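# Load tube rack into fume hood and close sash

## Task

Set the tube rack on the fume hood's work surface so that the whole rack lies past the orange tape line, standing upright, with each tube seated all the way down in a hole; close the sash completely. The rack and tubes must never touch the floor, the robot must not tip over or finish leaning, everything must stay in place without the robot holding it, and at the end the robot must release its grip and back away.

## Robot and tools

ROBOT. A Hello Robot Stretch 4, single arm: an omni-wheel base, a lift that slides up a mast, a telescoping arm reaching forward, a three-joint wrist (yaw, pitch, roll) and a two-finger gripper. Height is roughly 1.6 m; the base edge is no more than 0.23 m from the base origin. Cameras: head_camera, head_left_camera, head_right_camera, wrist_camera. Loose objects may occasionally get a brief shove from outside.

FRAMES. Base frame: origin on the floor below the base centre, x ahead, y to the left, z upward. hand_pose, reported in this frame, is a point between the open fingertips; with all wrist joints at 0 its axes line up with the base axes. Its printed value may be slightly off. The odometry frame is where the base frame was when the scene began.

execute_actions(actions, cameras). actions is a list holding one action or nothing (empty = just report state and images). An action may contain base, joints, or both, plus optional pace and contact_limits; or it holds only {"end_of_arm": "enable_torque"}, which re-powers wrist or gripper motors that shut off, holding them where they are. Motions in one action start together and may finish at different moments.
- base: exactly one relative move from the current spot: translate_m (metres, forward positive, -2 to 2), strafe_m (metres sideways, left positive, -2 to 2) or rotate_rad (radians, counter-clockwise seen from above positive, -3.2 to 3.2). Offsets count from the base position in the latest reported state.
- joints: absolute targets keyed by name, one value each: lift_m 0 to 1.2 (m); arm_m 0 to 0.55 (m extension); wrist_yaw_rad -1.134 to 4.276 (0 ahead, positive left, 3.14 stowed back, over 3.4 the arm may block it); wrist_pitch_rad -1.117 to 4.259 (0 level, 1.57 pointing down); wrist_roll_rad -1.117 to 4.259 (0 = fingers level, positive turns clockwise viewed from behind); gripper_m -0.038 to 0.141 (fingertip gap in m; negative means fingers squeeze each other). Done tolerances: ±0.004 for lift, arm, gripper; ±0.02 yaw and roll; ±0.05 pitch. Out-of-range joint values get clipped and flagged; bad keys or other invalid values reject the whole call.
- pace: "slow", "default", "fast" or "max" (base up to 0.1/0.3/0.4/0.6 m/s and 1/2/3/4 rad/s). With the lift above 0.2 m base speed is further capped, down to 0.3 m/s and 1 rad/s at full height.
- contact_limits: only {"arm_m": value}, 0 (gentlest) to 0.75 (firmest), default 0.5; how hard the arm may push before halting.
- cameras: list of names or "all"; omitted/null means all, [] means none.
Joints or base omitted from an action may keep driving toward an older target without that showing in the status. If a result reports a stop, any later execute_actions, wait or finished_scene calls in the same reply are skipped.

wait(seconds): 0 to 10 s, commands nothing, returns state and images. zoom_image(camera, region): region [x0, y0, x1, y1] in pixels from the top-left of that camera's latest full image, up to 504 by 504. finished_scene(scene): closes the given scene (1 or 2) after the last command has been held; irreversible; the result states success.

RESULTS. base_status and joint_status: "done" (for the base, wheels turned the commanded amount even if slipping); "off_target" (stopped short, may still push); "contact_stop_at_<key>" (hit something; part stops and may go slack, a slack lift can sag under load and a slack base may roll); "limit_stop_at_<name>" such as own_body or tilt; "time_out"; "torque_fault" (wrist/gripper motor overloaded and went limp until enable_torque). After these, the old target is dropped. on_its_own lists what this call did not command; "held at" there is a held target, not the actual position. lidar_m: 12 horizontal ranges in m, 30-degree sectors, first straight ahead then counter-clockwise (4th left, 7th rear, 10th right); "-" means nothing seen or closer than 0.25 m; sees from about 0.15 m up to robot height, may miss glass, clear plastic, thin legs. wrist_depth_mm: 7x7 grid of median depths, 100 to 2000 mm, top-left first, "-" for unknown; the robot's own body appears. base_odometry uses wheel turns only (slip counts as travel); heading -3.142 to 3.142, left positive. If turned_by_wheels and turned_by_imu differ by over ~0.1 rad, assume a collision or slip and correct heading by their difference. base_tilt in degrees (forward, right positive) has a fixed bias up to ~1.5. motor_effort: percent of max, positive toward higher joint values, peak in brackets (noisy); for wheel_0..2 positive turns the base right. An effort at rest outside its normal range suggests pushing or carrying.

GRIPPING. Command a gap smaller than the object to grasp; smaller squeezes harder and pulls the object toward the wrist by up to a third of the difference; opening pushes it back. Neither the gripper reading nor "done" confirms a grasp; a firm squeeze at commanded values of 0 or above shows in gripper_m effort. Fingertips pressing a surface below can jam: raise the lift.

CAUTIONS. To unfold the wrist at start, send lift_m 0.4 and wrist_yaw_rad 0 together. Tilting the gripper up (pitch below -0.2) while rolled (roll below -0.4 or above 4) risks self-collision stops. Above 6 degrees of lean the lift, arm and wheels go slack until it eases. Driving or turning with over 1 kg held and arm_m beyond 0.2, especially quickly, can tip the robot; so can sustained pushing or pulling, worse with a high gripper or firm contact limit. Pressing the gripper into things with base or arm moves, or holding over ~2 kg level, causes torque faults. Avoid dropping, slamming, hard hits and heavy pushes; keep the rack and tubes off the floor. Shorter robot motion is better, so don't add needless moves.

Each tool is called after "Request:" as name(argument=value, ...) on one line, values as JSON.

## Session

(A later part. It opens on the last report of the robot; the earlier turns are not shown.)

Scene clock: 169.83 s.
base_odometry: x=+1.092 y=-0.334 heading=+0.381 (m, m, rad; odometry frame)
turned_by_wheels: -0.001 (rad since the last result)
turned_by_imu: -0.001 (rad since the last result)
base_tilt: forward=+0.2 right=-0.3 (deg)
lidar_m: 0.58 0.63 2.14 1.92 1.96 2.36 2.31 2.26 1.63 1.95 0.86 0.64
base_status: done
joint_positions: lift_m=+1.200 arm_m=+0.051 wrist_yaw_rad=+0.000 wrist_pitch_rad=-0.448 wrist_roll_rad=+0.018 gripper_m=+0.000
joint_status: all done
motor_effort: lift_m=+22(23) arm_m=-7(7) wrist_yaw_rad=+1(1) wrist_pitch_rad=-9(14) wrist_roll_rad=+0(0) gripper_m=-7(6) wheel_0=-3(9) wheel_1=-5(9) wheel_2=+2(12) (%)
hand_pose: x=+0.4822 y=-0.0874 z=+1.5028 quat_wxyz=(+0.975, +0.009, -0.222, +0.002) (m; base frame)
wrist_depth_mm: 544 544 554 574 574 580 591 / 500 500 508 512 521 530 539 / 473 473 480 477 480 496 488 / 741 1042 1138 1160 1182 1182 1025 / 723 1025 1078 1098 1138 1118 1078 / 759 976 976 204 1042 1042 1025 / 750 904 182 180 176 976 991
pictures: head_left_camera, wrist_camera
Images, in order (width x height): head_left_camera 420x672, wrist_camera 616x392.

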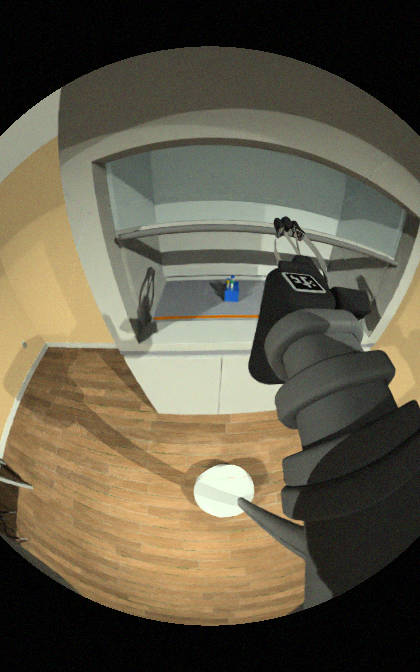

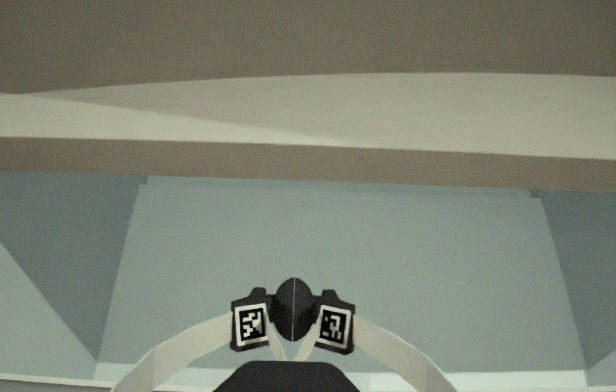

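Request:
execute_actions(actions=[{"joints":{"arm_m":0.2,"wrist_pitch_rad":-0.3},"pace":"slow"}], cameras=["wrist_camera","head_left_camera"])

Scene clock: 172.87 s.
base_odometry: x=+1.092 y=-0.334 heading=+0.381 (m, m, rad; odometry frame)
turned_by_wheels: +0.000 (rad since the last result)
turned_by_imu: -0.001 (rad since the last result)
base_tilt: forward=+0.2 right=-0.3 (deg)
lidar_m: 0.57 0.62 2.12 1.92 1.99 2.35 2.28 2.25 1.63 1.96 0.84 0.62
base_status: not commanded
joint_positions: lift_m=+1.200 arm_m=+0.199 wrist_yaw_rad=+0.000 wrist_pitch_rad=-0.298 wrist_roll_rad=+0.018 gripper_m=+0.000
joint_status: all done
motor_effort: lift_m=+22(22) arm_m=+7(8) wrist_yaw_rad=+2(0) wrist_pitch_rad=-6(7) wrist_roll_rad=+0(0) gripper_m=-4(6) wheel_0=-3(3) wheel_1=-5(5) wheel_2=+2(2) (%)
hand_pose: x=+0.6454 y=-0.0874 z=+1.4627 quat_wxyz=(+0.989, +0.009, -0.149, +0.001) (m; base frame)
wrist_depth_mm: 512 615 375 370 373 370 362 / 723 1025 1078 1078 1098 1098 1078 / 715 960 991 991 1008 991 1025 / 723 904 917 931 931 960 960 / 732 891 854 891 891 904 904 / 291 294 251 204 842 842 866 / 691 239 183 180 176 268 549
pictures: head_left_camera, wrist_camera
Images, in order (width x height): head_left_camera 420x672, wrist_camera 616x392.

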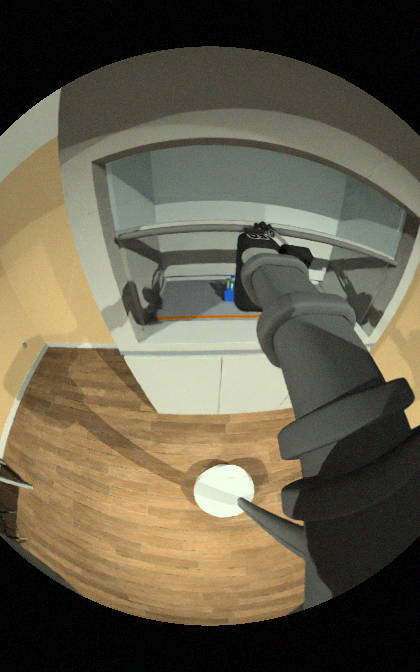

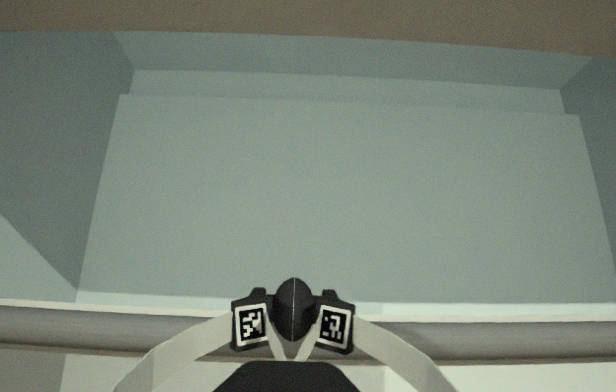

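Request:
execute_actions(actions=[{"joints":{"arm_m":0.27,"wrist_pitch_rad":-0.35},"pace":"slow","contact_limits":{"arm_m":0.15}}], cameras=["wrist_camera"])

Request:
execute_actions(actions=[{"joints":{"lift_m":1.1},"pace":"slow"}], cameras=["wrist_camera","head_left_camera"])

Scene clock: 175.23 s.
base_odometry: x=+1.092 y=-0.334 heading=+0.381 (m, m, rad; odometry frame)
turned_by_wheels: +0.000 (rad since the last result)
turned_by_imu: -0.001 (rad since the last result)
base_tilt: forward=+0.2 right=-0.2 (deg)
lidar_m: 0.57 0.62 2.10 1.92 1.98 2.37 2.30 2.27 1.64 1.95 0.85 0.63
base_status: not commanded
joint_positions: lift_m=+1.200 arm_m=+0.269 wrist_yaw_rad=+0.000 wrist_pitch_rad=-0.352 wrist_roll_rad=+0.018 gripper_m=+0.000
joint_status: all done
motor_effort: lift_m=+22(22) arm_m=+8(6) wrist_yaw_rad=+3(4) wrist_pitch_rad=+4(11) wrist_roll_rad=+0(0) gripper_m=-6(4) wheel_0=-3(3) wheel_1=-5(5) wheel_2=+2(2) (%)
contact_limits: arm_m 0.15
hand_pose: x=+0.7103 y=-0.0875 z=+1.4773 quat_wxyz=(+0.985, +0.009, -0.175, +0.001) (m; base frame)
wrist_depth_mm: 715 891 891 891 866 866 866 / 723 976 1025 1042 1042 1060 1025 / 715 917 904 931 946 976 960 / 732 866 878 891 878 891 904 / 732 820 831 820 831 831 842 / 715 778 778 204 778 798 788 / 173 173 173 177 175 182 186
pictures: wrist_camera
Images, in order (width x height): wrist_camera 616x392.

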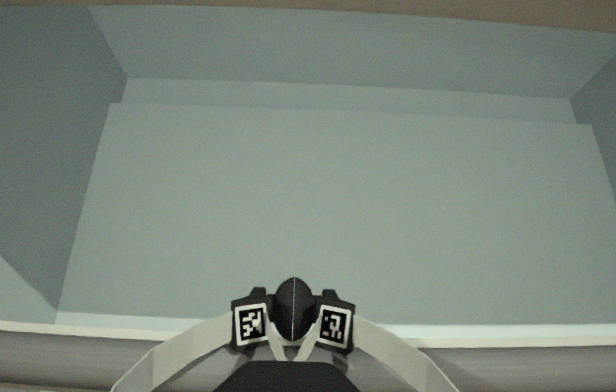

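Scene clock: 176.50 s.
base_odometry: x=+1.092 y=-0.334 heading=+0.381 (m, m, rad; odometry frame)
turned_by_wheels: +0.000 (rad since the last result)
turned_by_imu: +0.000 (rad since the last result)
base_tilt: forward=+0.2 right=-0.2 (deg)
lidar_m: 0.59 0.64 2.12 1.93 1.98 2.36 2.28 2.25 1.68 1.98 0.87 0.64
base_status: not commanded
joint_positions: lift_m=+1.169 arm_m=+0.269 wrist_yaw_rad=-0.001 wrist_pitch_rad=-0.352 wrist_roll_rad=+0.018 gripper_m=+0.000
joint_status: lift_m contact_stop (moved -0.030 of -0.100)
on_its_own: lift_m is slack since a contact_stop (your +1.100 is given up)
motor_effort: lift_m=+18(18) arm_m=+8(8) wrist_yaw_rad=+3(12) wrist_pitch_rad=+4(99) wrist_roll_rad=-1(1) gripper_m=-6(8) wheel_0=-2(3) wheel_1=-2(5) wheel_2=-2(2) (%)
hand_pose: x=+0.7103 y=-0.0877 z=+1.4471 quat_wxyz=(+0.984, +0.009, -0.175, +0.001) (m; base frame)
wrist_depth_mm: 715 917 917 904 904 904 917 / 741 960 1042 1042 1042 1042 1025 / 715 917 931 931 946 946 976 / 723 866 866 878 891 904 904 / 723 820 820 820 831 831 854 / 699 768 768 204 788 788 798 / 172 173 173 178 175 182 186
pictures: head_left_camera, wrist_camera
Images, in order (width x height): head_left_camera 420x672, wrist_camera 616x392.

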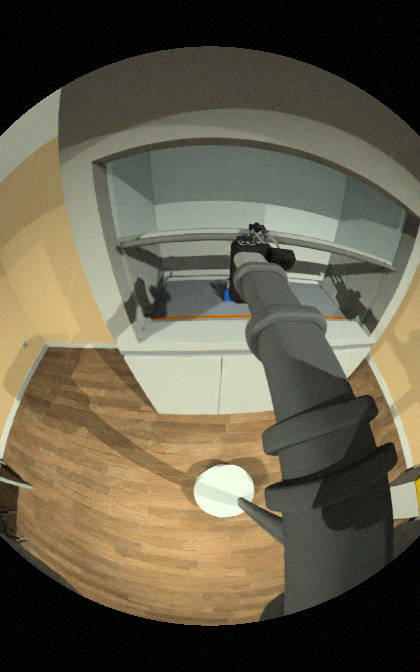

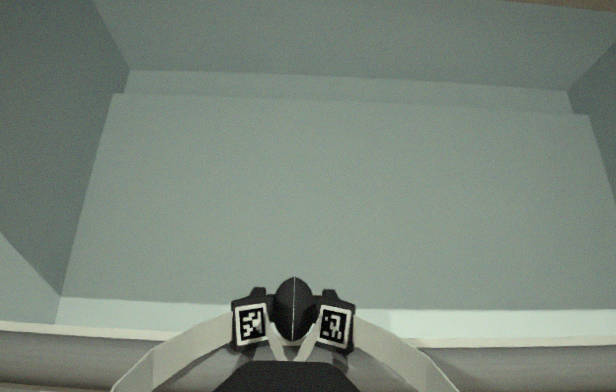

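Request:
execute_actions(actions=[{"joints":{"lift_m":1.0},"pace":"slow"}], cameras=[])

Scene clock: 178.03 s.
base_odometry: x=+1.092 y=-0.334 heading=+0.381 (m, m, rad; odometry frame)
turned_by_wheels: +0.000 (rad since the last result)
turned_by_imu: +0.000 (rad since the last result)
base_tilt: forward=+0.2 right=-0.2 (deg)
lidar_m: 0.57 0.63 2.12 1.95 1.95 2.37 2.28 2.22 1.67 1.95 0.86 0.63
base_status: not commanded
joint_positions: lift_m=+1.139 arm_m=+0.269 wrist_yaw_rad=-0.001 wrist_pitch_rad=-0.352 wrist_roll_rad=+0.018 gripper_m=+0.000
joint_status: lift_m contact_stop (moved -0.031 of -0.169)
on_its_own: lift_m is slack since a contact_stop (your +1.000 is given up)
motor_effort: lift_m=+18(19) arm_m=+7(8) wrist_yaw_rad=+5(13) wrist_pitch_rad=+3(99) wrist_roll_rad=-1(1) gripper_m=-5(7) wheel_0=-2(3) wheel_1=-1(2) wheel_2=-2(2) (%)
hand_pose: x=+0.7103 y=-0.0877 z=+1.4164 quat_wxyz=(+0.985, +0.009, -0.175, +0.001) (m; base frame)
wrist_depth_mm: 715 960 960 960 960 931 946 / 723 976 1042 1078 1042 1078 1025 / 707 931 917 946 946 960 976 / 723 866 854 878 891 904 891 / 723 809 820 831 854 842 831 / 707 768 759 204 788 788 798 / 173 173 173 177 175 182 186
pictures: none
No camera images: the call's "cameras" was empty. Leave "cameras" out to get every camera's image.

Request:
execute_actions(actions=[{"joints":{"lift_m":1.0},"pace":"slow"}], cameras=[])

Scene clock: 179.57 s.
base_odometry: x=+1.092 y=-0.334 heading=+0.381 (m, m, rad; odometry frame)
turned_by_wheels: +0.000 (rad since the last result)
turned_by_imu: +0.000 (rad since the last result)
base_tilt: forward=+0.2 right=-0.2 (deg)
lidar_m: 0.60 0.65 2.11 1.93 1.96 2.37 2.28 2.22 1.67 1.97 0.84 0.65
base_status: not commanded
joint_positions: lift_m=+1.108 arm_m=+0.269 wrist_yaw_rad=-0.001 wrist_pitch_rad=-0.352 wrist_roll_rad=+0.018 gripper_m=+0.000
joint_status: lift_m contact_stop (moved -0.031 of -0.139)
on_its_own: lift_m is slack since a contact_stop (your +1.000 is given up)
motor_effort: lift_m=+18(17) arm_m=+8(7) wrist_yaw_rad=+2(13) wrist_pitch_rad=+5(99) wrist_roll_rad=-1(0) gripper_m=-5(7) wheel_0=-2(2) wheel_1=-1(1) wheel_2=-2(2) (%)
hand_pose: x=+0.7103 y=-0.0877 z=+1.3858 quat_wxyz=(+0.985, +0.009, -0.175, +0.001) (m; base frame)
wrist_depth_mm: 715 976 991 991 1008 991 960 / 723 960 991 1008 1025 1078 1078 / 723 917 946 917 931 960 976 / 723 866 854 878 891 891 904 / 715 820 820 842 831 831 854 / 707 778 768 203 798 788 798 / 172 173 173 178 174 182 185
pictures: none
No camera images: the call's "cameras" was empty. Leave "cameras" out to get every camera's image.

Request:
execute_actions(actions=[{"joints":{"lift_m":0.7},"pace":"fast"}], cameras=[])

Scene clock: 181.03 s.
base_odometry: x=+1.092 y=-0.334 heading=+0.381 (m, m, rad; odometry frame)
turned_by_wheels: +0.000 (rad since the last result)
turned_by_imu: +0.003 (rad since the last result)
base_tilt: forward=+0.1 right=-0.3 (deg)
lidar_m: 0.59 0.64 2.13 1.93 1.97 2.35 2.27 2.24 1.66 1.99 0.89 0.64
base_status: not commanded
joint_positions: lift_m=+1.075 arm_m=+0.269 wrist_yaw_rad=-0.001 wrist_pitch_rad=-0.353 wrist_roll_rad=+0.018 gripper_m=+0.000
joint_status: lift_m contact_stop (moved -0.033 of -0.408)
on_its_own: lift_m is slack since a contact_stop (your +0.700 is given up)
motor_effort: lift_m=+18(15) arm_m=+8(8) wrist_yaw_rad=+3(19) wrist_pitch_rad=+7(99) wrist_roll_rad=-1(1) gripper_m=-5(7) wheel_0=-1(2) wheel_1=-2(2) wheel_2=-1(4) (%)
hand_pose: x=+0.7102 y=-0.0877 z=+1.3527 quat_wxyz=(+0.984, +0.009, -0.176, +0.001) (m; base frame)
wrist_depth_mm: 715 1025 1025 1025 1025 1025 1025 / 707 976 1008 1008 1025 1042 1025 / 707 931 931 931 946 960 960 / 715 854 878 891 878 904 904 / 715 820 820 842 831 842 854 / 707 759 768 203 778 778 798 / 174 174 173 178 175 182 185
pictures: none
No camera images: the call's "cameras" was empty. Leave "cameras" out to get every camera's image.

Request:
execute_actions(actions=[{"joints":{"lift_m":1.2,"arm_m":0.15}}], cameras=[])

Request:
execute_actions(actions=[{"joints":{"wrist_yaw_rad":3.0,"wrist_pitch_rad":0}}], cameras=[])

Request:
execute_actions(actions=[{"joints":{"arm_m":0.47},"pace":"slow","contact_limits":{"arm_m":0.15}}], cameras=["head_left_camera","head_right_camera"])

Scene clock: 183.07 s.
base_odometry: x=+1.092 y=-0.334 heading=+0.381 (m, m, rad; odometry frame)
turned_by_wheels: +0.000 (rad since the last result)
turned_by_imu: -0.001 (rad since the last result)
base_tilt: forward=+0.2 right=-0.3 (deg)
lidar_m: 0.59 0.65 2.12 1.92 1.99 2.38 2.27 2.24 1.64 2.00 0.84 0.62
base_status: not commanded
joint_positions: lift_m=+1.200 arm_m=+0.151 wrist_yaw_rad=+0.000 wrist_pitch_rad=-0.348 wrist_roll_rad=+0.018 gripper_m=+0.000
joint_status: all done
motor_effort: lift_m=+22(22) arm_m=-7(9) wrist_yaw_rad=+1(3) wrist_pitch_rad=-7(6) wrist_roll_rad=+0(1) gripper_m=-6(6) wheel_0=-2(1) wheel_1=-1(2) wheel_2=-1(2) (%)
hand_pose: x=+0.5934 y=-0.0874 z=+1.4763 quat_wxyz=(+0.985, +0.009, -0.173, +0.002) (m; base frame)
wrist_depth_mm: 362 362 364 366 370 368 373 / 430 427 427 424 421 413 410 / 707 1025 1060 1060 1078 1098 1078 / 723 991 1008 1008 991 1025 1042 / 715 931 946 946 931 946 960 / 750 878 878 204 891 904 917 / 741 820 183 180 176 866 866
pictures: none
No camera images: the call's "cameras" was empty. Leave "cameras" out to get every camera's image.

Scene clock: 185.40 s.
base_odometry: x=+1.092 y=-0.334 heading=+0.381 (m, m, rad; odometry frame)
turned_by_wheels: +0.000 (rad since the last result)
turned_by_imu: -0.001 (rad since the last result)
base_tilt: forward=+0.2 right=-0.2 (deg)
lidar_m: 0.60 0.62 2.16 1.91 1.95 2.37 2.29 2.18 1.66 2.00 0.86 0.62
base_status: not commanded
joint_positions: lift_m=+1.200 arm_m=+0.151 wrist_yaw_rad=+2.999 wrist_pitch_rad=+0.002 wrist_roll_rad=+0.018 gripper_m=+0.000
joint_status: all done
motor_effort: lift_m=+22(22) arm_m=-6(7) wrist_yaw_rad=+2(7) wrist_pitch_rad=-7(6) wrist_roll_rad=+0(1) gripper_m=-6(7) wheel_0=-1(1) wheel_1=-1(2) wheel_2=-2(2) (%)
hand_pose: x=+0.0489 y=+0.1274 z=+1.3774 quat_wxyz=(+0.071, +0.000, +0.009, +0.997) (m; base frame)
wrist_depth_mm: 200 208 209 220 - - 1983 / 148 255 250 244 - - - / 135 180 - - - - - / 156 282 - - - - - / - - - - - - - / - - - 203 - - - / - - 183 180 176 - -
pictures: none
No camera images: the call's "cameras" was empty. Leave "cameras" out to get every camera's image.

Scene clock: 189.87 s.
base_odometry: x=+1.092 y=-0.334 heading=+0.381 (m, m, rad; odometry frame)
turned_by_wheels: +0.000 (rad since the last result)
turned_by_imu: -0.001 (rad since the last result)
base_tilt: forward=+0.2 right=-0.4 (deg)
lidar_m: 0.58 0.64 2.13 1.94 1.96 2.38 2.28 2.22 1.65 2.01 0.86 0.63
base_status: not commanded
joint_positions: lift_m=+1.200 arm_m=+0.469 wrist_yaw_rad=+3.000 wrist_pitch_rad=+0.002 wrist_roll_rad=+0.018 gripper_m=+0.000
joint_status: all done
motor_effort: lift_m=+22(22) arm_m=+8(9) wrist_yaw_rad=+2(2) wrist_pitch_rad=-7(7) wrist_roll_rad=+0(1) gripper_m=-6(6) wheel_0=-1(2) wheel_1=-1(1) wheel_2=-2(2) (%)
contact_limits: arm_m 0.15
hand_pose: x=+0.3664 y=+0.1273 z=+1.3773 quat_wxyz=(+0.071, +0.000, +0.009, +0.997) (m; base frame)
wrist_depth_mm: - - - - - - 1921 / 115 - - - - - - / 137 252 525 - - - - / 201 310 - - - - - / - - - - - - - / - - - 204 - - - / - 597 183 180 176 - -
pictures: head_left_camera, head_right_camera
Images, in order (width x height): head_left_camera 420x672, head_right_camera 420x672.

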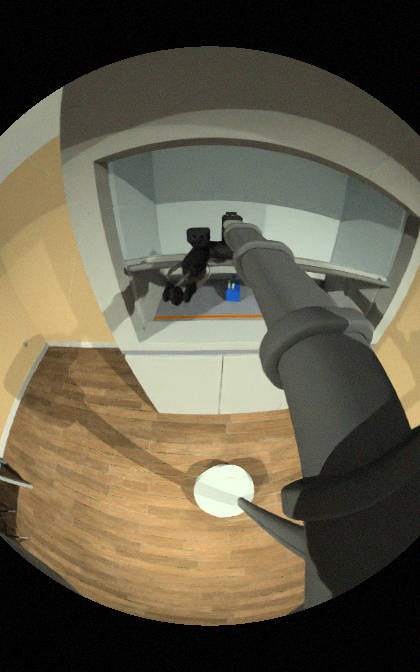

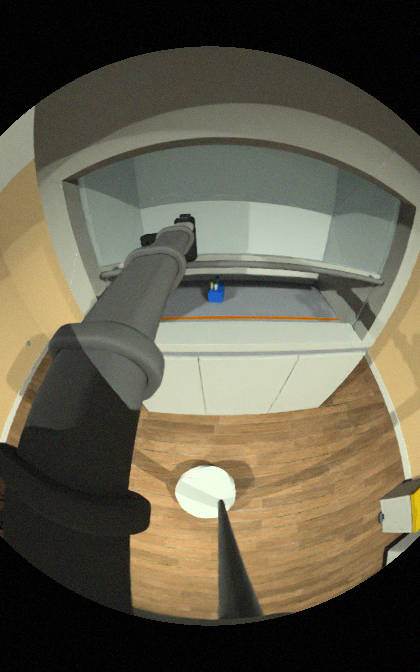

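Reached freely; lower.

Request:
execute_actions(actions=[{"joints":{"lift_m":0.75},"pace":"slow"}], cameras=["head_left_camera","head_right_camera"])

Scene clock: 193.50 s.
base_odometry: x=+1.092 y=-0.334 heading=+0.382 (m, m, rad; odometry frame)
turned_by_wheels: +0.000 (rad since the last result)
turned_by_imu: +0.014 (rad since the last result)
base_tilt: forward=+0.2 right=-0.5 (deg)
lidar_m: 0.59 0.62 2.15 1.93 1.96 2.35 2.27 2.22 1.63 2.04 0.84 0.59
base_status: not commanded
joint_positions: lift_m=+0.824 arm_m=+0.469 wrist_yaw_rad=+3.000 wrist_pitch_rad=+0.002 wrist_roll_rad=+0.018 gripper_m=+0.000
joint_status: lift_m contact_stop (moved -0.376 of -0.450)
on_its_own: lift_m is slack since a contact_stop (your +0.750 is given up)
motor_effort: lift_m=+15(19) arm_m=+3(7) wrist_yaw_rad=+0(22) wrist_pitch_rad=-7(11) wrist_roll_rad=-1(0) gripper_m=-6(7) wheel_0=+1(2) wheel_1=+0(4) wheel_2=-1(5) (%)
hand_pose: x=+0.3670 y=+0.1272 z=+1.0011 quat_wxyz=(+0.071, +0.000, +0.009, +0.997) (m; base frame)
wrist_depth_mm: - - - - - - - / 115 - - - - - - / 138 253 - - - - - / 191 264 - - - - - / - - - - - - - / - - - 204 - - - / - 603 183 180 176 - -
pictures: head_left_camera, head_right_camera
Images, in order (width x height): head_left_camera 420x672, head_right_camera 420x672.

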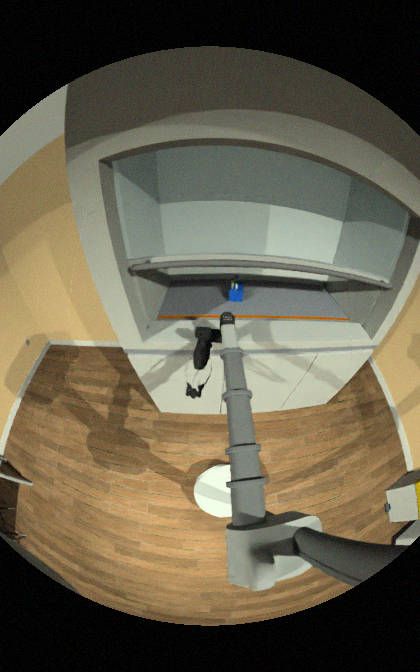

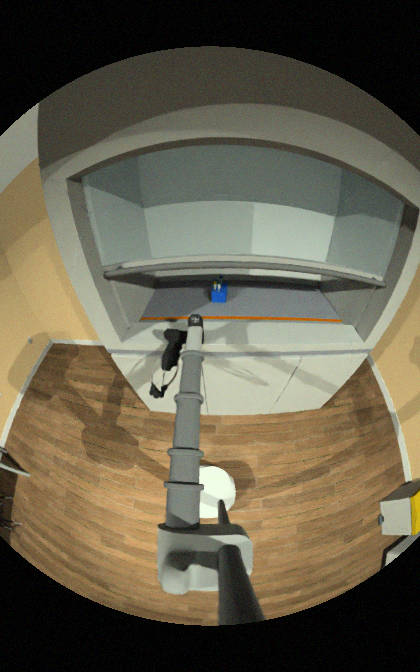

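Request:
execute_actions(actions=[{"joints":{"lift_m":1.2}}], cameras=[])

Request:
execute_actions(actions=[{"base":{"translate_m":0.09},"pace":"slow"}], cameras=[])

Request:
execute_actions(actions=[{"joints":{"lift_m":0.8},"pace":"slow"}], cameras=["head_left_camera","head_right_camera"])

Scene clock: 196.00 s.
base_odometry: x=+1.092 y=-0.334 heading=+0.382 (m, m, rad; odometry frame)
turned_by_wheels: +0.000 (rad since the last result)
turned_by_imu: +0.011 (rad since the last result)
base_tilt: forward=+0.1 right=-0.3 (deg)
lidar_m: 0.60 0.64 2.20 1.93 1.95 2.34 2.28 2.17 1.65 2.03 0.84 0.61
base_status: not commanded
joint_positions: lift_m=+1.144 arm_m=+0.469 wrist_yaw_rad=+3.007 wrist_pitch_rad=+0.002 wrist_roll_rad=+0.018 gripper_m=+0.000
joint_status: lift_m contact_stop (moved +0.320 of +0.376)
on_its_own: lift_m is slack since a contact_stop (your +1.200 is given up); wrist_yaw_rad is at rest, and its effort (-19) is outside its rest range (-13 to +13)
motor_effort: lift_m=+18(36) arm_m=+8(8) wrist_yaw_rad=-19(53) wrist_pitch_rad=-9(9) wrist_roll_rad=+0(1) gripper_m=-6(6) wheel_0=+8(8) wheel_1=+4(7) wheel_2=-7(8) (%)
hand_pose: x=+0.3654 y=+0.1254 z=+1.3215 quat_wxyz=(+0.067, -0.001, +0.009, +0.998) (m; base frame)
wrist_depth_mm: - - - - - - - / 113 496 517 - - - - / 135 252 691 - - - - / 198 256 - - - - - / - - - - - - - / - - - 204 - - - / - 597 182 179 177 - -
pictures: none
No camera images: the call's "cameras" was empty. Leave "cameras" out to get every camera's image.

not run: a stop came earlier in this reply.

not run: a stop came earlier in this reply.

Request:
execute_actions(actions=[{"joints":{"lift_m":1.13,"arm_m":0.35},"pace":"slow"}], cameras=[])

Request:
execute_actions(actions=[{"joints":{"lift_m":1.2}}], cameras=[])

Request:
execute_actions(actions=[{"joints":{"arm_m":0.53},"contact_limits":{"arm_m":0.15}}], cameras=["head_left_camera","head_right_camera"])

Scene clock: 198.83 s.
base_odometry: x=+1.092 y=-0.334 heading=+0.382 (m, m, rad; odometry frame)
turned_by_wheels: +0.000 (rad since the last result)
turned_by_imu: -0.001 (rad since the last result)
base_tilt: forward=+0.3 right=-0.2 (deg)
lidar_m: 0.58 0.63 2.18 1.90 1.98 2.34 2.26 2.19 1.66 2.04 0.84 0.65
base_status: not commanded
joint_positions: lift_m=+1.130 arm_m=+0.351 wrist_yaw_rad=+3.000 wrist_pitch_rad=+0.002 wrist_roll_rad=+0.018 gripper_m=+0.000
joint_status: all done
motor_effort: lift_m=+14(17) arm_m=-7(8) wrist_yaw_rad=+1(19) wrist_pitch_rad=-8(8) wrist_roll_rad=+0(0) gripper_m=-6(6) wheel_0=+4(8) wheel_1=+3(4) wheel_2=-4(7) (%)
hand_pose: x=+0.2489 y=+0.1272 z=+1.3079 quat_wxyz=(+0.071, -0.001, +0.009, +0.997) (m; base frame)
wrist_depth_mm: 373 379 394 - - - - / 150 445 484 - - - - / 138 200 - - - - - / 186 315 - - - - - / - - - - - - - / - - - 204 - - - / - 508 182 180 176 - -
pictures: none
No camera images: the call's "cameras" was empty. Leave "cameras" out to get every camera's image.

Scene clock: 200.10 s.
base_odometry: x=+1.092 y=-0.334 heading=+0.382 (m, m, rad; odometry frame)
turned_by_wheels: +0.000 (rad since the last result)
turned_by_imu: +0.000 (rad since the last result)
base_tilt: forward=+0.3 right=-0.3 (deg)
lidar_m: 0.59 0.63 2.20 1.92 1.96 2.34 2.28 2.17 1.65 2.03 0.84 0.62
base_status: not commanded
joint_positions: lift_m=+1.200 arm_m=+0.351 wrist_yaw_rad=+3.000 wrist_pitch_rad=+0.002 wrist_roll_rad=+0.018 gripper_m=+0.000
joint_status: all done
motor_effort: lift_m=+22(22) arm_m=-7(8) wrist_yaw_rad=+1(1) wrist_pitch_rad=-9(9) wrist_roll_rad=-1(0) gripper_m=-6(6) wheel_0=+4(4) wheel_1=+3(3) wheel_2=-4(4) (%)
hand_pose: x=+0.2489 y=+0.1272 z=+1.3772 quat_wxyz=(+0.071, -0.001, +0.009, +0.997) (m; base frame)
wrist_depth_mm: - - - - - - 1983 / 150 368 387 - - - - / 138 199 433 - - - - / 186 315 - - - - - / - - - - - - - / - - - 205 - - - / - 508 183 180 177 - -
pictures: none
No camera images: the call's "cameras" was empty. Leave "cameras" out to get every camera's image.

Scene clock: 201.73 s.
base_odometry: x=+1.092 y=-0.334 heading=+0.382 (m, m, rad; odometry frame)
turned_by_wheels: +0.000 (rad since the last result)
turned_by_imu: +0.000 (rad since the last result)
base_tilt: forward=+0.3 right=-0.1 (deg)
lidar_m: 0.60 0.63 2.17 1.92 1.97 2.36 2.28 2.17 1.65 2.04 0.85 0.63
base_status: not commanded
joint_positions: lift_m=+1.200 arm_m=+0.528 wrist_yaw_rad=+3.005 wrist_pitch_rad=+0.002 wrist_roll_rad=+0.018 gripper_m=+0.000
joint_status: all done
on_its_own: wrist_yaw_rad is at rest, and its effort (-15) is outside its rest range (-13 to +13)
motor_effort: lift_m=+22(22) arm_m=+12(15) wrist_yaw_rad=-15(16) wrist_pitch_rad=-8(8) wrist_roll_rad=+0(0) gripper_m=-5(6) wheel_0=+4(4) wheel_1=+3(3) wheel_2=-4(4) (%)
contact_limits: arm_m 0.15
hand_pose: x=+0.4248 y=+0.1258 z=+1.3772 quat_wxyz=(+0.068, -0.001, +0.009, +0.998) (m; base frame)
wrist_depth_mm: - - - - - - - / 117 - - - - - - / 119 266 574 - - - - / 190 267 - - - - - / - - - - - - - / - - - 204 - - - / - 654 182 180 176 - -
pictures: head_left_camera, head_right_camera
Images, in order (width x height): head_left_camera 420x672, head_right_camera 420x672.

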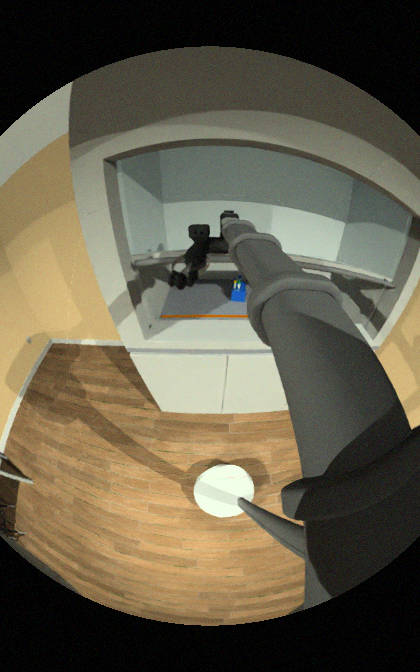

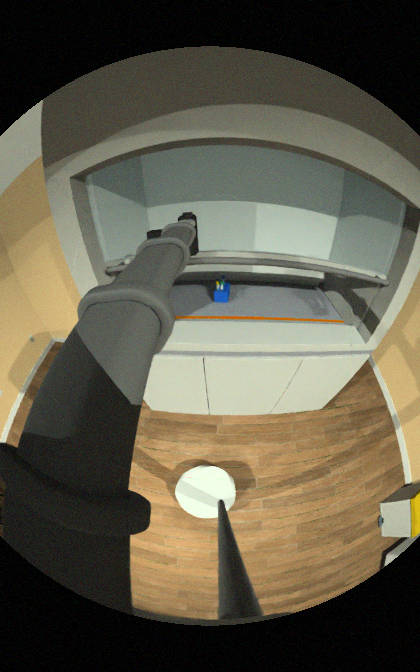

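Request:
execute_actions(actions=[{"joints":{"arm_m":0.2}}], cameras=[])

Request:
execute_actions(actions=[{"joints":{"wrist_yaw_rad":0,"wrist_pitch_rad":-0.35}}], cameras=[])

Request:
execute_actions(actions=[{"joints":{"arm_m":0.285},"contact_limits":{"arm_m":0.15}}], cameras=["wrist_camera"])

Request:
execute_actions(actions=[{"joints":{"lift_m":0.8},"pace":"slow"}], cameras=["wrist_camera"])

Scene clock: 204.20 s.
base_odometry: x=+1.092 y=-0.334 heading=+0.382 (m, m, rad; odometry frame)
turned_by_wheels: +0.000 (rad since the last result)
turned_by_imu: +0.000 (rad since the last result)
base_tilt: forward=+0.2 right=-0.2 (deg)
lidar_m: 0.59 0.64 2.19 1.93 1.96 2.35 2.27 2.20 1.67 2.06 0.84 0.62
base_status: not commanded
joint_positions: lift_m=+1.200 arm_m=+0.201 wrist_yaw_rad=+3.000 wrist_pitch_rad=+0.002 wrist_roll_rad=+0.018 gripper_m=+0.000
joint_status: all done
motor_effort: lift_m=+22(22) arm_m=-7(11) wrist_yaw_rad=+0(14) wrist_pitch_rad=-8(8) wrist_roll_rad=+0(0) gripper_m=-6(6) wheel_0=+4(4) wheel_1=+3(3) wheel_2=-2(4) (%)
hand_pose: x=+0.0989 y=+0.1272 z=+1.3773 quat_wxyz=(+0.071, +0.000, +0.009, +0.997) (m; base frame)
wrist_depth_mm: 227 238 245 1863 - - 1983 / 110 262 268 283 - - - / 115 191 488 - - - - / 177 226 - - - - - / 357 - - - - - - / 373 - - 204 - - - / 375 - 183 180 176 - -
pictures: none
No camera images: the call's "cameras" was empty. Leave "cameras" out to get every camera's image.

Scene clock: 206.53 s.
base_odometry: x=+1.092 y=-0.334 heading=+0.382 (m, m, rad; odometry frame)
turned_by_wheels: +0.000 (rad since the last result)
turned_by_imu: -0.001 (rad since the last result)
base_tilt: forward=+0.1 right=-0.4 (deg)
lidar_m: 0.59 0.65 2.21 1.92 1.98 2.32 2.29 2.17 1.65 2.03 0.84 0.61
base_status: not commanded
joint_positions: lift_m=+1.200 arm_m=+0.201 wrist_yaw_rad=+0.001 wrist_pitch_rad=-0.348 wrist_roll_rad=+0.018 gripper_m=+0.000
joint_status: all done
motor_effort: lift_m=+22(22) arm_m=-7(7) wrist_yaw_rad=-1(4) wrist_pitch_rad=-8(14) wrist_roll_rad=+0(0) gripper_m=-6(5) wheel_0=+4(4) wheel_1=+3(3) wheel_2=-1(1) (%)
hand_pose: x=+0.6434 y=-0.0873 z=+1.4762 quat_wxyz=(+0.985, +0.009, -0.173, +0.002) (m; base frame)
wrist_depth_mm: 357 359 353 351 347 347 343 / 661 976 1078 1078 1078 1060 1025 / 654 991 1025 1025 1008 1025 1025 / 668 917 931 946 946 960 960 / 668 891 904 891 904 917 891 / 683 842 831 204 854 854 842 / 683 788 183 180 176 809 809
pictures: none
No camera images: the call's "cameras" was empty. Leave "cameras" out to get every camera's image.

Scene clock: 207.73 s.
base_odometry: x=+1.092 y=-0.334 heading=+0.382 (m, m, rad; odometry frame)
turned_by_wheels: +0.000 (rad since the last result)
turned_by_imu: +0.000 (rad since the last result)
base_tilt: forward=+0.1 right=-0.4 (deg)
lidar_m: 0.59 0.65 2.19 1.90 1.99 2.33 2.28 2.22 1.68 2.05 0.83 0.61
base_status: not commanded
joint_positions: lift_m=+1.200 arm_m=+0.283 wrist_yaw_rad=-0.002 wrist_pitch_rad=-0.350 wrist_roll_rad=+0.018 gripper_m=+0.000
joint_status: all done
motor_effort: lift_m=+22(22) arm_m=+10(12) wrist_yaw_rad=+9(8) wrist_pitch_rad=-1(9) wrist_roll_rad=+0(0) gripper_m=-4(6) wheel_0=+3(4) wheel_1=+3(3) wheel_2=-1(1) (%)
contact_limits: arm_m 0.15
hand_pose: x=+0.7249 y=-0.0881 z=+1.4769 quat_wxyz=(+0.985, +0.009, -0.174, +0.000) (m; base frame)
wrist_depth_mm: 654 891 891 878 878 878 854 / 668 960 1025 1025 1025 1042 1025 / 661 917 917 917 917 917 931 / 668 866 866 866 866 866 866 / 661 809 809 809 820 820 820 / 668 768 759 206 768 768 778 / 676 723 715 180 170 723 723
pictures: wrist_camera
Images, in order (width x height): wrist_camera 616x392.

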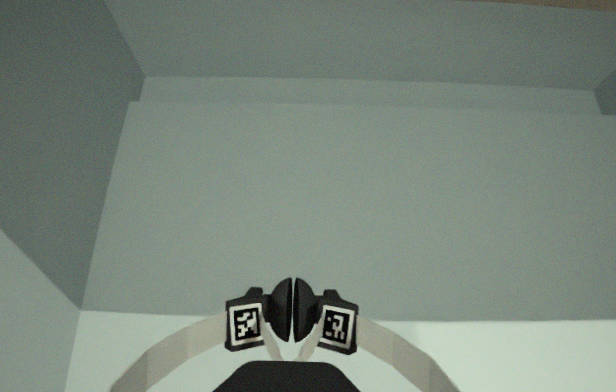

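Scene clock: 209.73 s.
base_odometry: x=+1.092 y=-0.334 heading=+0.382 (m, m, rad; odometry frame)
turned_by_wheels: +0.000 (rad since the last result)
turned_by_imu: -0.001 (rad since the last result)
base_tilt: forward=+0.1 right=-0.2 (deg)
lidar_m: 0.60 0.65 2.21 1.93 1.98 2.33 2.26 2.18 1.66 2.04 0.83 0.61
base_status: not commanded
joint_positions: lift_m=+1.063 arm_m=+0.284 wrist_yaw_rad=-0.004 wrist_pitch_rad=-0.352 wrist_roll_rad=+0.018 gripper_m=+0.000
joint_status: lift_m contact_stop (moved -0.137 of -0.400)
on_its_own: lift_m is slack since a contact_stop (your +0.800 is given up)
motor_effort: lift_m=+18(23) arm_m=+4(10) wrist_yaw_rad=+11(12) wrist_pitch_rad=+5(98) wrist_roll_rad=+0(0) gripper_m=-5(9) wheel_0=+2(3) wheel_1=+2(3) wheel_2=-1(1) (%)
hand_pose: x=+0.7256 y=-0.0884 z=+1.3405 quat_wxyz=(+0.984, +0.008, -0.175, +0.000) (m; base frame)
wrist_depth_mm: 661 960 1078 1042 1060 1060 1025 / 661 976 991 991 991 991 991 / 661 904 917 917 917 931 931 / 661 866 854 854 866 866 866 / 668 820 809 820 809 842 809 / 683 768 759 204 768 778 768 / 166 161 166 169 161 193 214
pictures: wrist_camera
Images, in order (width x height): wrist_camera 616x392.

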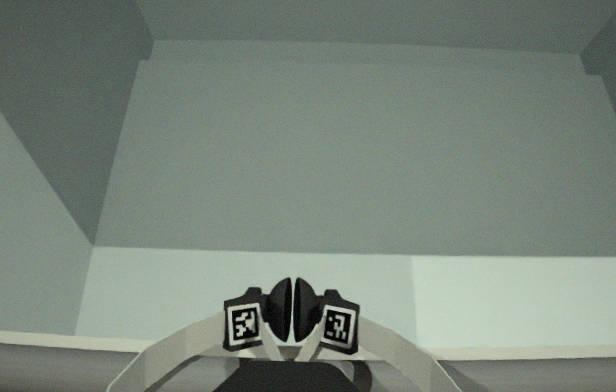

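Request:
execute_actions(actions=[{"joints":{"lift_m":0.8,"arm_m":0.272},"pace":"slow"}], cameras=[])

Scene clock: 211.20 s.
base_odometry: x=+1.092 y=-0.334 heading=+0.382 (m, m, rad; odometry frame)
turned_by_wheels: +0.000 (rad since the last result)
turned_by_imu: +0.000 (rad since the last result)
base_tilt: forward=+0.1 right=-0.3 (deg)
lidar_m: 0.59 0.63 2.20 1.89 1.99 2.35 2.25 2.19 1.67 2.03 0.87 0.60
base_status: not commanded
joint_positions: lift_m=+1.024 arm_m=+0.273 wrist_yaw_rad=-0.001 wrist_pitch_rad=-0.350 wrist_roll_rad=+0.017 gripper_m=+0.000
joint_status: lift_m contact_stop (moved -0.039 of -0.263); the others done
on_its_own: lift_m is slack since a contact_stop (your +0.800 is given up)
motor_effort: lift_m=+19(19) arm_m=+0(5) wrist_yaw_rad=+4(14) wrist_pitch_rad=-2(99) wrist_roll_rad=+2(2) gripper_m=-7(7) wheel_0=+3(2) wheel_1=+1(2) wheel_2=-3(3) (%)
hand_pose: x=+0.7152 y=-0.0876 z=+1.3009 quat_wxyz=(+0.985, +0.008, -0.174, +0.001) (m; base frame)
wrist_depth_mm: 661 960 1098 1098 1098 1098 1060 / 661 960 991 991 1008 991 1008 / 661 917 931 931 946 931 931 / 661 842 878 866 878 878 878 / 668 831 820 831 831 831 842 / 640 778 768 203 768 778 778 / 173 172 171 175 170 177 180
pictures: none
No camera images: the call's "cameras" was empty. Leave "cameras" out to get every camera's image.

Request:
execute_actions(actions=[{"joints":{"lift_m":0.7}}], cameras=[])

Scene clock: 212.67 s.
base_odometry: x=+1.092 y=-0.334 heading=+0.382 (m, m, rad; odometry frame)
turned_by_wheels: +0.000 (rad since the last result)
turned_by_imu: +0.002 (rad since the last result)
base_tilt: forward=+0.3 right=-0.3 (deg)
lidar_m: 0.58 0.64 2.21 1.91 1.98 2.34 2.28 2.18 1.67 2.05 0.82 0.62
base_status: not commanded
joint_positions: lift_m=+0.987 arm_m=+0.273 wrist_yaw_rad=-0.001 wrist_pitch_rad=-0.350 wrist_roll_rad=+0.017 gripper_m=+0.000
joint_status: lift_m contact_stop (moved -0.037 of -0.324)
on_its_own: lift_m is slack since a contact_stop (your +0.700 is given up)
motor_effort: lift_m=+18(15) arm_m=+0(0) wrist_yaw_rad=+2(17) wrist_pitch_rad=-3(99) wrist_roll_rad=+2(2) gripper_m=-6(8) wheel_0=+2(3) wheel_1=-1(1) wheel_2=-2(4) (%)
hand_pose: x=+0.7153 y=-0.0876 z=+1.2642 quat_wxyz=(+0.985, +0.008, -0.174, +0.001) (m; base frame)
wrist_depth_mm: 654 946 1098 1118 1098 1118 1118 / 661 946 976 1025 991 1008 1008 / 640 891 931 931 931 931 946 / 654 878 878 878 866 878 878 / 654 820 831 809 820 831 820 / 640 778 768 204 778 778 768 / 174 172 172 175 170 178 180
pictures: none
No camera images: the call's "cameras" was empty. Leave "cameras" out to get every camera's image.

Request:
execute_actions(actions=[{"joints":{"lift_m":1.18,"arm_m":0.15}}], cameras=[])

Request:
execute_actions(actions=[{"joints":{"wrist_yaw_rad":3.0,"wrist_pitch_rad":0}}], cameras=[])

Request:
execute_actions(actions=[{"joints":{"arm_m":0.53},"contact_limits":{"arm_m":0.15}}], cameras=[])

Request:
execute_actions(actions=[{"joints":{"lift_m":0.75},"pace":"slow"}], cameras=["head_left_camera","head_right_camera"])

Scene clock: 214.97 s.
base_odometry: x=+1.092 y=-0.334 heading=+0.382 (m, m, rad; odometry frame)
turned_by_wheels: +0.000 (rad since the last result)
turned_by_imu: -0.001 (rad since the last result)
base_tilt: forward=+0.3 right=-0.3 (deg)
lidar_m: 0.58 0.65 2.23 1.92 1.97 2.34 2.29 2.19 1.65 2.04 0.84 0.63
base_status: not commanded
joint_positions: lift_m=+1.180 arm_m=+0.151 wrist_yaw_rad=+0.000 wrist_pitch_rad=-0.348 wrist_roll_rad=+0.017 gripper_m=+0.000
joint_status: all done
motor_effort: lift_m=+23(24) arm_m=-7(6) wrist_yaw_rad=+1(2) wrist_pitch_rad=-8(8) wrist_roll_rad=+1(2) gripper_m=-6(7) wheel_0=+3(3) wheel_1=-1(1) wheel_2=-2(2) (%)
hand_pose: x=+0.5934 y=-0.0874 z=+1.4562 quat_wxyz=(+0.985, +0.009, -0.173, +0.001) (m; base frame)
wrist_depth_mm: 382 384 377 377 373 375 375 / 609 842 1098 1118 1118 1078 439 / 661 991 1078 1098 1078 1078 1098 / 668 1008 1008 1008 1008 1008 1008 / 661 931 931 946 946 946 960 / 676 891 878 203 904 891 891 / 683 831 183 180 177 866 866
pictures: none
No camera images: the call's "cameras" was empty. Leave "cameras" out to get every camera's image.

Scene clock: 217.30 s.
base_odometry: x=+1.092 y=-0.334 heading=+0.382 (m, m, rad; odometry frame)
turned_by_wheels: +0.000 (rad since the last result)
turned_by_imu: -0.001 (rad since the last result)
base_tilt: forward=+0.1 right=-0.2 (deg)
lidar_m: 0.57 0.62 2.21 1.92 1.97 2.33 2.28 2.20 1.69 2.06 0.86 0.62
base_status: not commanded
joint_positions: lift_m=+1.180 arm_m=+0.151 wrist_yaw_rad=+2.999 wrist_pitch_rad=+0.002 wrist_roll_rad=+0.017 gripper_m=+0.000
joint_status: all done
motor_effort: lift_m=+22(23) arm_m=-7(7) wrist_yaw_rad=+2(9) wrist_pitch_rad=-6(8) wrist_roll_rad=+1(1) gripper_m=-5(7) wheel_0=+2(2) wheel_1=-1(1) wheel_2=-2(2) (%)
hand_pose: x=+0.0489 y=+0.1274 z=+1.3573 quat_wxyz=(+0.071, +0.000, +0.009, +0.997) (m; base frame)
wrist_depth_mm: 231 240 226 224 - - - / 156 290 336 - - - - / 135 181 - - - - - / 156 282 - - - - - / - - - - - - - / - - - 204 - - - / - - 182 180 176 - -
pictures: none
No camera images: the call's "cameras" was empty. Leave "cameras" out to get every camera's image.

Scene clock: 219.53 s.
base_odometry: x=+1.092 y=-0.334 heading=+0.382 (m, m, rad; odometry frame)
turned_by_wheels: +0.000 (rad since the last result)
turned_by_imu: -0.001 (rad since the last result)
base_tilt: forward=+0.2 right=-0.3 (deg)
lidar_m: 0.60 0.66 2.22 1.90 1.98 2.34 2.29 2.19 1.66 2.03 0.85 0.63
base_status: not commanded
joint_positions: lift_m=+1.180 arm_m=+0.528 wrist_yaw_rad=+3.004 wrist_pitch_rad=+0.002 wrist_roll_rad=+0.017 gripper_m=+0.000
joint_status: all done
motor_effort: lift_m=+22(22) arm_m=+11(10) wrist_yaw_rad=-9(11) wrist_pitch_rad=-8(9) wrist_roll_rad=+0(1) gripper_m=-5(7) wheel_0=+2(2) wheel_1=-1(1) wheel_2=-2(1) (%)
contact_limits: arm_m 0.15
hand_pose: x=+0.4254 y=+0.1263 z=+1.3572 quat_wxyz=(+0.069, -0.001, +0.009, +0.998) (m; base frame)
wrist_depth_mm: - - - - - - - / 118 - - - - - - / 119 267 591 - - - - / 191 268 - - - - - / - - - - - - - / - - - 204 - - - / - 661 183 180 176 - -
pictures: none
No camera images: the call's "cameras" was empty. Leave "cameras" out to get every camera's image.

Scene clock: 221.17 s.
base_odometry: x=+1.092 y=-0.334 heading=+0.382 (m, m, rad; odometry frame)
turned_by_wheels: +0.000 (rad since the last result)
turned_by_imu: +0.001 (rad since the last result)
base_tilt: forward=+0.2 right=+0.0 (deg)
lidar_m: 0.60 0.64 2.21 1.88 1.99 2.34 2.27 2.18 1.65 2.06 0.87 0.62
base_status: not commanded
joint_positions: lift_m=+1.073 arm_m=+0.529 wrist_yaw_rad=+3.006 wrist_pitch_rad=+0.002 wrist_roll_rad=+0.017 gripper_m=+0.000
joint_status: lift_m contact_stop (moved -0.107 of -0.430)
on_its_own: lift_m is slack since a contact_stop (your +0.750 is given up); wrist_yaw_rad is at rest, and its effort (-14) is outside its rest range (-13 to +13)
motor_effort: lift_m=+18(22) arm_m=+5(10) wrist_yaw_rad=-14(20) wrist_pitch_rad=-6(9) wrist_roll_rad=+1(1) gripper_m=-7(5) wheel_0=+2(2) wheel_1=+0(1) wheel_2=-4(3) (%)
hand_pose: x=+0.4260 y=+0.1257 z=+1.2507 quat_wxyz=(+0.068, +0.000, +0.009, +0.998) (m; base frame)
wrist_depth_mm: - 549 574 - - - - / 118 668 661 - - - - / 118 266 - - - - - / 189 267 - - - - - / - - - - - - - / - - - 204 - - - / - 661 183 180 177 - -
pictures: head_left_camera, head_right_camera
Images, in order (width x height): head_left_camera 420x672, head_right_camera 420x672.

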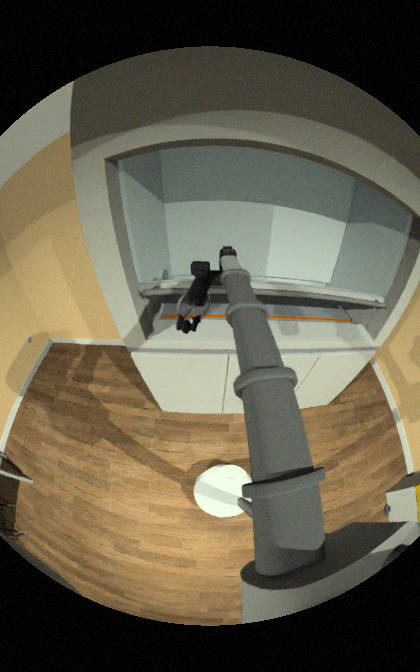

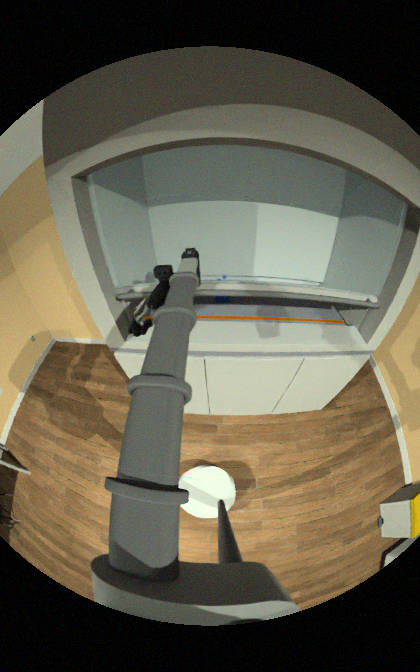

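Engaged on top. Inch down.

Request:
execute_actions(actions=[{"joints":{"lift_m":0.75},"pace":"fast"}], cameras=[])

Scene clock: 222.17 s.
base_odometry: x=+1.092 y=-0.334 heading=+0.382 (m, m, rad; odometry frame)
turned_by_wheels: +0.000 (rad since the last result)
turned_by_imu: +0.001 (rad since the last result)
base_tilt: forward=+0.1 right=-0.2 (deg)
lidar_m: 0.59 0.65 2.20 1.90 1.98 2.34 2.28 2.18 1.66 2.03 0.83 0.63
base_status: not commanded
joint_positions: lift_m=+1.047 arm_m=+0.529 wrist_yaw_rad=+3.005 wrist_pitch_rad=+0.002 wrist_roll_rad=+0.017 gripper_m=+0.000
joint_status: lift_m contact_stop (moved -0.026 of -0.323)
on_its_own: lift_m is slack since a contact_stop (your +0.750 is given up)
motor_effort: lift_m=+18(20) arm_m=+4(5) wrist_yaw_rad=-13(18) wrist_pitch_rad=-6(10) wrist_roll_rad=+1(1) gripper_m=-6(5) wheel_0=+2(3) wheel_1=+0(0) wheel_2=-3(4) (%)
hand_pose: x=+0.4263 y=+0.1258 z=+1.2244 quat_wxyz=(+0.068, +0.000, +0.009, +0.998) (m; base frame)
wrist_depth_mm: - 559 580 - - - - / 117 683 741 - - - - / 119 266 - - - - - / 189 267 - - - - - / - - - - - - - / - - - 204 - - - / - 668 183 180 177 - -
pictures: none
No camera images: the call's "cameras" was empty. Leave "cameras" out to get every camera's image.

Request:
execute_actions(actions=[{"joints":{"lift_m":0.75},"pace":"fast"}], cameras=[])

Scene clock: 223.23 s.
base_odometry: x=+1.092 y=-0.334 heading=+0.382 (m, m, rad; odometry frame)
turned_by_wheels: +0.000 (rad since the last result)
turned_by_imu: +0.001 (rad since the last result)
base_tilt: forward=+0.2 right=-0.3 (deg)
lidar_m: 0.60 0.65 2.21 1.86 1.98 2.33 2.29 2.20 1.65 2.04 0.83 0.61
base_status: not commanded
joint_positions: lift_m=+1.020 arm_m=+0.529 wrist_yaw_rad=+3.004 wrist_pitch_rad=+0.002 wrist_roll_rad=+0.017 gripper_m=+0.000
joint_status: lift_m contact_stop (moved -0.026 of -0.297)
on_its_own: lift_m is slack since a contact_stop (your +0.750 is given up)
motor_effort: lift_m=+18(15) arm_m=+4(4) wrist_yaw_rad=-12(17) wrist_pitch_rad=-6(8) wrist_roll_rad=+1(1) gripper_m=-6(7) wheel_0=+2(2) wheel_1=+0(0) wheel_2=-3(3) (%)
hand_pose: x=+0.4265 y=+0.1260 z=+1.1980 quat_wxyz=(+0.069, +0.000, +0.009, +0.998) (m; base frame)
wrist_depth_mm: - 574 585 - - - - / 117 - - - - - - / 119 266 - - - - - / 190 267 - - - - - / - - - - - - - / - - - 204 - - - / - 647 183 180 176 - -
pictures: none
No camera images: the call's "cameras" was empty. Leave "cameras" out to get every camera's image.

Request:
execute_actions(actions=[{"joints":{"lift_m":0.75},"pace":"fast"}], cameras=[])

Scene clock: 224.33 s.
base_odometry: x=+1.092 y=-0.334 heading=+0.382 (m, m, rad; odometry frame)
turned_by_wheels: +0.000 (rad since the last result)
turned_by_imu: +0.001 (rad since the last result)
base_tilt: forward=+0.2 right=-0.3 (deg)
lidar_m: 0.59 0.63 2.24 1.94 1.99 2.35 2.27 2.16 1.65 2.06 0.84 0.63
base_status: not commanded
joint_positions: lift_m=+0.994 arm_m=+0.530 wrist_yaw_rad=+3.004 wrist_pitch_rad=+0.002 wrist_roll_rad=+0.017 gripper_m=+0.000
joint_status: lift_m contact_stop (moved -0.026 of -0.270)
on_its_own: lift_m is slack since a contact_stop (your +0.750 is given up)
motor_effort: lift_m=+18(18) arm_m=+3(4) wrist_yaw_rad=-11(18) wrist_pitch_rad=-6(8) wrist_roll_rad=+1(1) gripper_m=-7(6) wheel_0=+2(3) wheel_1=+0(0) wheel_2=-2(3) (%)
hand_pose: x=+0.4266 y=+0.1262 z=+1.1718 quat_wxyz=(+0.069, +0.000, +0.009, +0.998) (m; base frame)
wrist_depth_mm: - 627 615 - - - - / 118 - - - - - - / 119 267 - - - - - / 190 267 - - - - - / - - - - - - - / - - - 204 - - - / - 661 182 180 176 - -
pictures: none
No camera images: the call's "cameras" was empty. Leave "cameras" out to get every camera's image.

Request:
execute_actions(actions=[{"joints":{"lift_m":0.75},"pace":"fast"}], cameras=[])

Scene clock: 225.37 s.
base_odometry: x=+1.092 y=-0.334 heading=+0.382 (m, m, rad; odometry frame)
turned_by_wheels: +0.000 (rad since the last result)
turned_by_imu: +0.000 (rad since the last result)
base_tilt: forward=+0.2 right=-0.3 (deg)
lidar_m: 0.59 0.66 2.22 1.91 2.00 2.35 2.28 2.18 1.65 2.04 0.83 0.61
base_status: not commanded
joint_positions: lift_m=+0.962 arm_m=+0.530 wrist_yaw_rad=+3.004 wrist_pitch_rad=+0.002 wrist_roll_rad=+0.017 gripper_m=+0.000
joint_status: lift_m contact_stop (moved -0.032 of -0.244)
on_its_own: lift_m is slack since a contact_stop (your +0.750 is given up)
motor_effort: lift_m=+18(19) arm_m=+2(3) wrist_yaw_rad=-11(18) wrist_pitch_rad=-7(9) wrist_roll_rad=+0(1) gripper_m=-6(5) wheel_0=+2(3) wheel_1=+0(0) wheel_2=-2(2) (%)
hand_pose: x=+0.4268 y=+0.1262 z=+1.1396 quat_wxyz=(+0.069, +0.000, +0.009, +0.998) (m; base frame)
wrist_depth_mm: - 707 691 - - - - / 118 - - - - - - / 119 267 - - - - - / 189 267 - - - - - / - - - - - - - / - - - 203 - - - / - 668 182 179 176 - -
pictures: none
No camera images: the call's "cameras" was empty. Leave "cameras" out to get every camera's image.

Request:
execute_actions(actions=[{"joints":{"lift_m":0.75},"pace":"fast"}], cameras=[])

Scene clock: 226.43 s.
base_odometry: x=+1.092 y=-0.334 heading=+0.382 (m, m, rad; odometry frame)
turned_by_wheels: +0.000 (rad since the last result)
turned_by_imu: +0.000 (rad since the last result)
base_tilt: forward=+0.3 right=-0.3 (deg)
lidar_m: 0.59 0.65 2.21 1.93 1.97 2.33 2.28 2.18 1.65 2.05 0.82 0.61
base_status: not commanded
joint_positions: lift_m=+0.923 arm_m=+0.530 wrist_yaw_rad=+3.004 wrist_pitch_rad=+0.002 wrist_roll_rad=+0.018 gripper_m=+0.000
joint_status: lift_m contact_stop (moved -0.039 of -0.212)
on_its_own: lift_m is slack since a contact_stop (your +0.750 is given up)
motor_effort: lift_m=+18(20) arm_m=+1(2) wrist_yaw_rad=-9(17) wrist_pitch_rad=-7(9) wrist_roll_rad=+1(1) gripper_m=-6(7) wheel_0=+3(3) wheel_1=+0(0) wheel_2=-2(2) (%)
hand_pose: x=+0.4269 y=+0.1262 z=+1.1008 quat_wxyz=(+0.069, +0.000, +0.009, +0.998) (m; base frame)
wrist_depth_mm: - - 831 - - - - / 118 - - - - - - / 119 267 - - - - - / 190 268 - - - - - / - - - - - - - / - - - 204 - - - / - 661 183 180 176 - -
pictures: none
No camera images: the call's "cameras" was empty. Leave "cameras" out to get every camera's image.

Request:
execute_actions(actions=[{"joints":{"lift_m":0.75},"pace":"fast"}], cameras=["head_right_camera"])

Scene clock: 227.50 s.
base_odometry: x=+1.092 y=-0.334 heading=+0.382 (m, m, rad; odometry frame)
turned_by_wheels: +0.000 (rad since the last result)
turned_by_imu: +0.000 (rad since the last result)
base_tilt: forward=+0.2 right=-0.2 (deg)
lidar_m: 0.58 0.63 2.21 1.91 1.99 2.34 2.29 2.19 1.67 2.05 0.82 0.63
base_status: not commanded
joint_positions: lift_m=+0.884 arm_m=+0.530 wrist_yaw_rad=+3.004 wrist_pitch_rad=+0.002 wrist_roll_rad=+0.018 gripper_m=+0.000
joint_status: lift_m contact_stop (moved -0.039 of -0.173)
on_its_own: lift_m is slack since a contact_stop (your +0.750 is given up)
motor_effort: lift_m=+18(20) arm_m=+1(2) wrist_yaw_rad=-9(18) wrist_pitch_rad=-7(8) wrist_roll_rad=+0(0) gripper_m=-6(7) wheel_0=+3(2) wheel_1=+0(1) wheel_2=-2(2) (%)
hand_pose: x=+0.4270 y=+0.1263 z=+1.0620 quat_wxyz=(+0.069, +0.000, +0.009, +0.998) (m; base frame)
wrist_depth_mm: - - - - - - - / 117 - - - - - - / 119 267 - - - - - / 190 267 - - - - - / - - - - - - - / - - - 204 - - - / - 661 183 180 176 - -
pictures: head_right_camera
Images, in order (width x height): head_right_camera 420x672.

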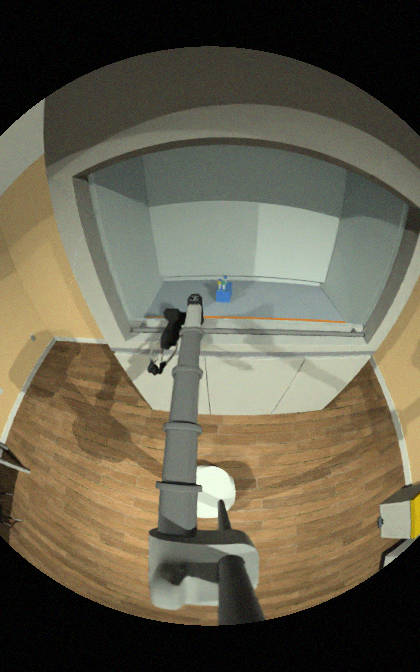

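Request:
execute_actions(actions=[{"joints":{"lift_m":0.75},"pace":"fast"}], cameras=[])

Scene clock: 228.70 s.
base_odometry: x=+1.092 y=-0.334 heading=+0.382 (m, m, rad; odometry frame)
turned_by_wheels: +0.000 (rad since the last result)
turned_by_imu: +0.000 (rad since the last result)
base_tilt: forward=+0.3 right=-0.4 (deg)
lidar_m: 0.61 0.65 2.22 1.90 1.96 2.33 2.27 2.17 1.66 2.05 0.86 0.62
base_status: not commanded
joint_positions: lift_m=+0.855 arm_m=+0.530 wrist_yaw_rad=+3.004 wrist_pitch_rad=+0.002 wrist_roll_rad=+0.018 gripper_m=+0.000
joint_status: lift_m contact_stop (moved -0.030 of -0.134)
on_its_own: lift_m is slack since a contact_stop (your +0.750 is given up)
motor_effort: lift_m=+15(16) arm_m=+0(1) wrist_yaw_rad=-12(12) wrist_pitch_rad=-6(8) wrist_roll_rad=+0(1) gripper_m=-6(6) wheel_0=+2(2) wheel_1=+0(0) wheel_2=-1(2) (%)
hand_pose: x=+0.4270 y=+0.1262 z=+1.0324 quat_wxyz=(+0.069, +0.000, +0.009, +0.998) (m; base frame)
wrist_depth_mm: - - - - - - - / 117 - - - - - - / 119 267 - - - - - / 184 266 - - - - - / - - - - - - - / - - - 203 - - - / - 654 182 180 176 - -
pictures: none
No camera images: the call's "cameras" was empty. Leave "cameras" out to get every camera's image.


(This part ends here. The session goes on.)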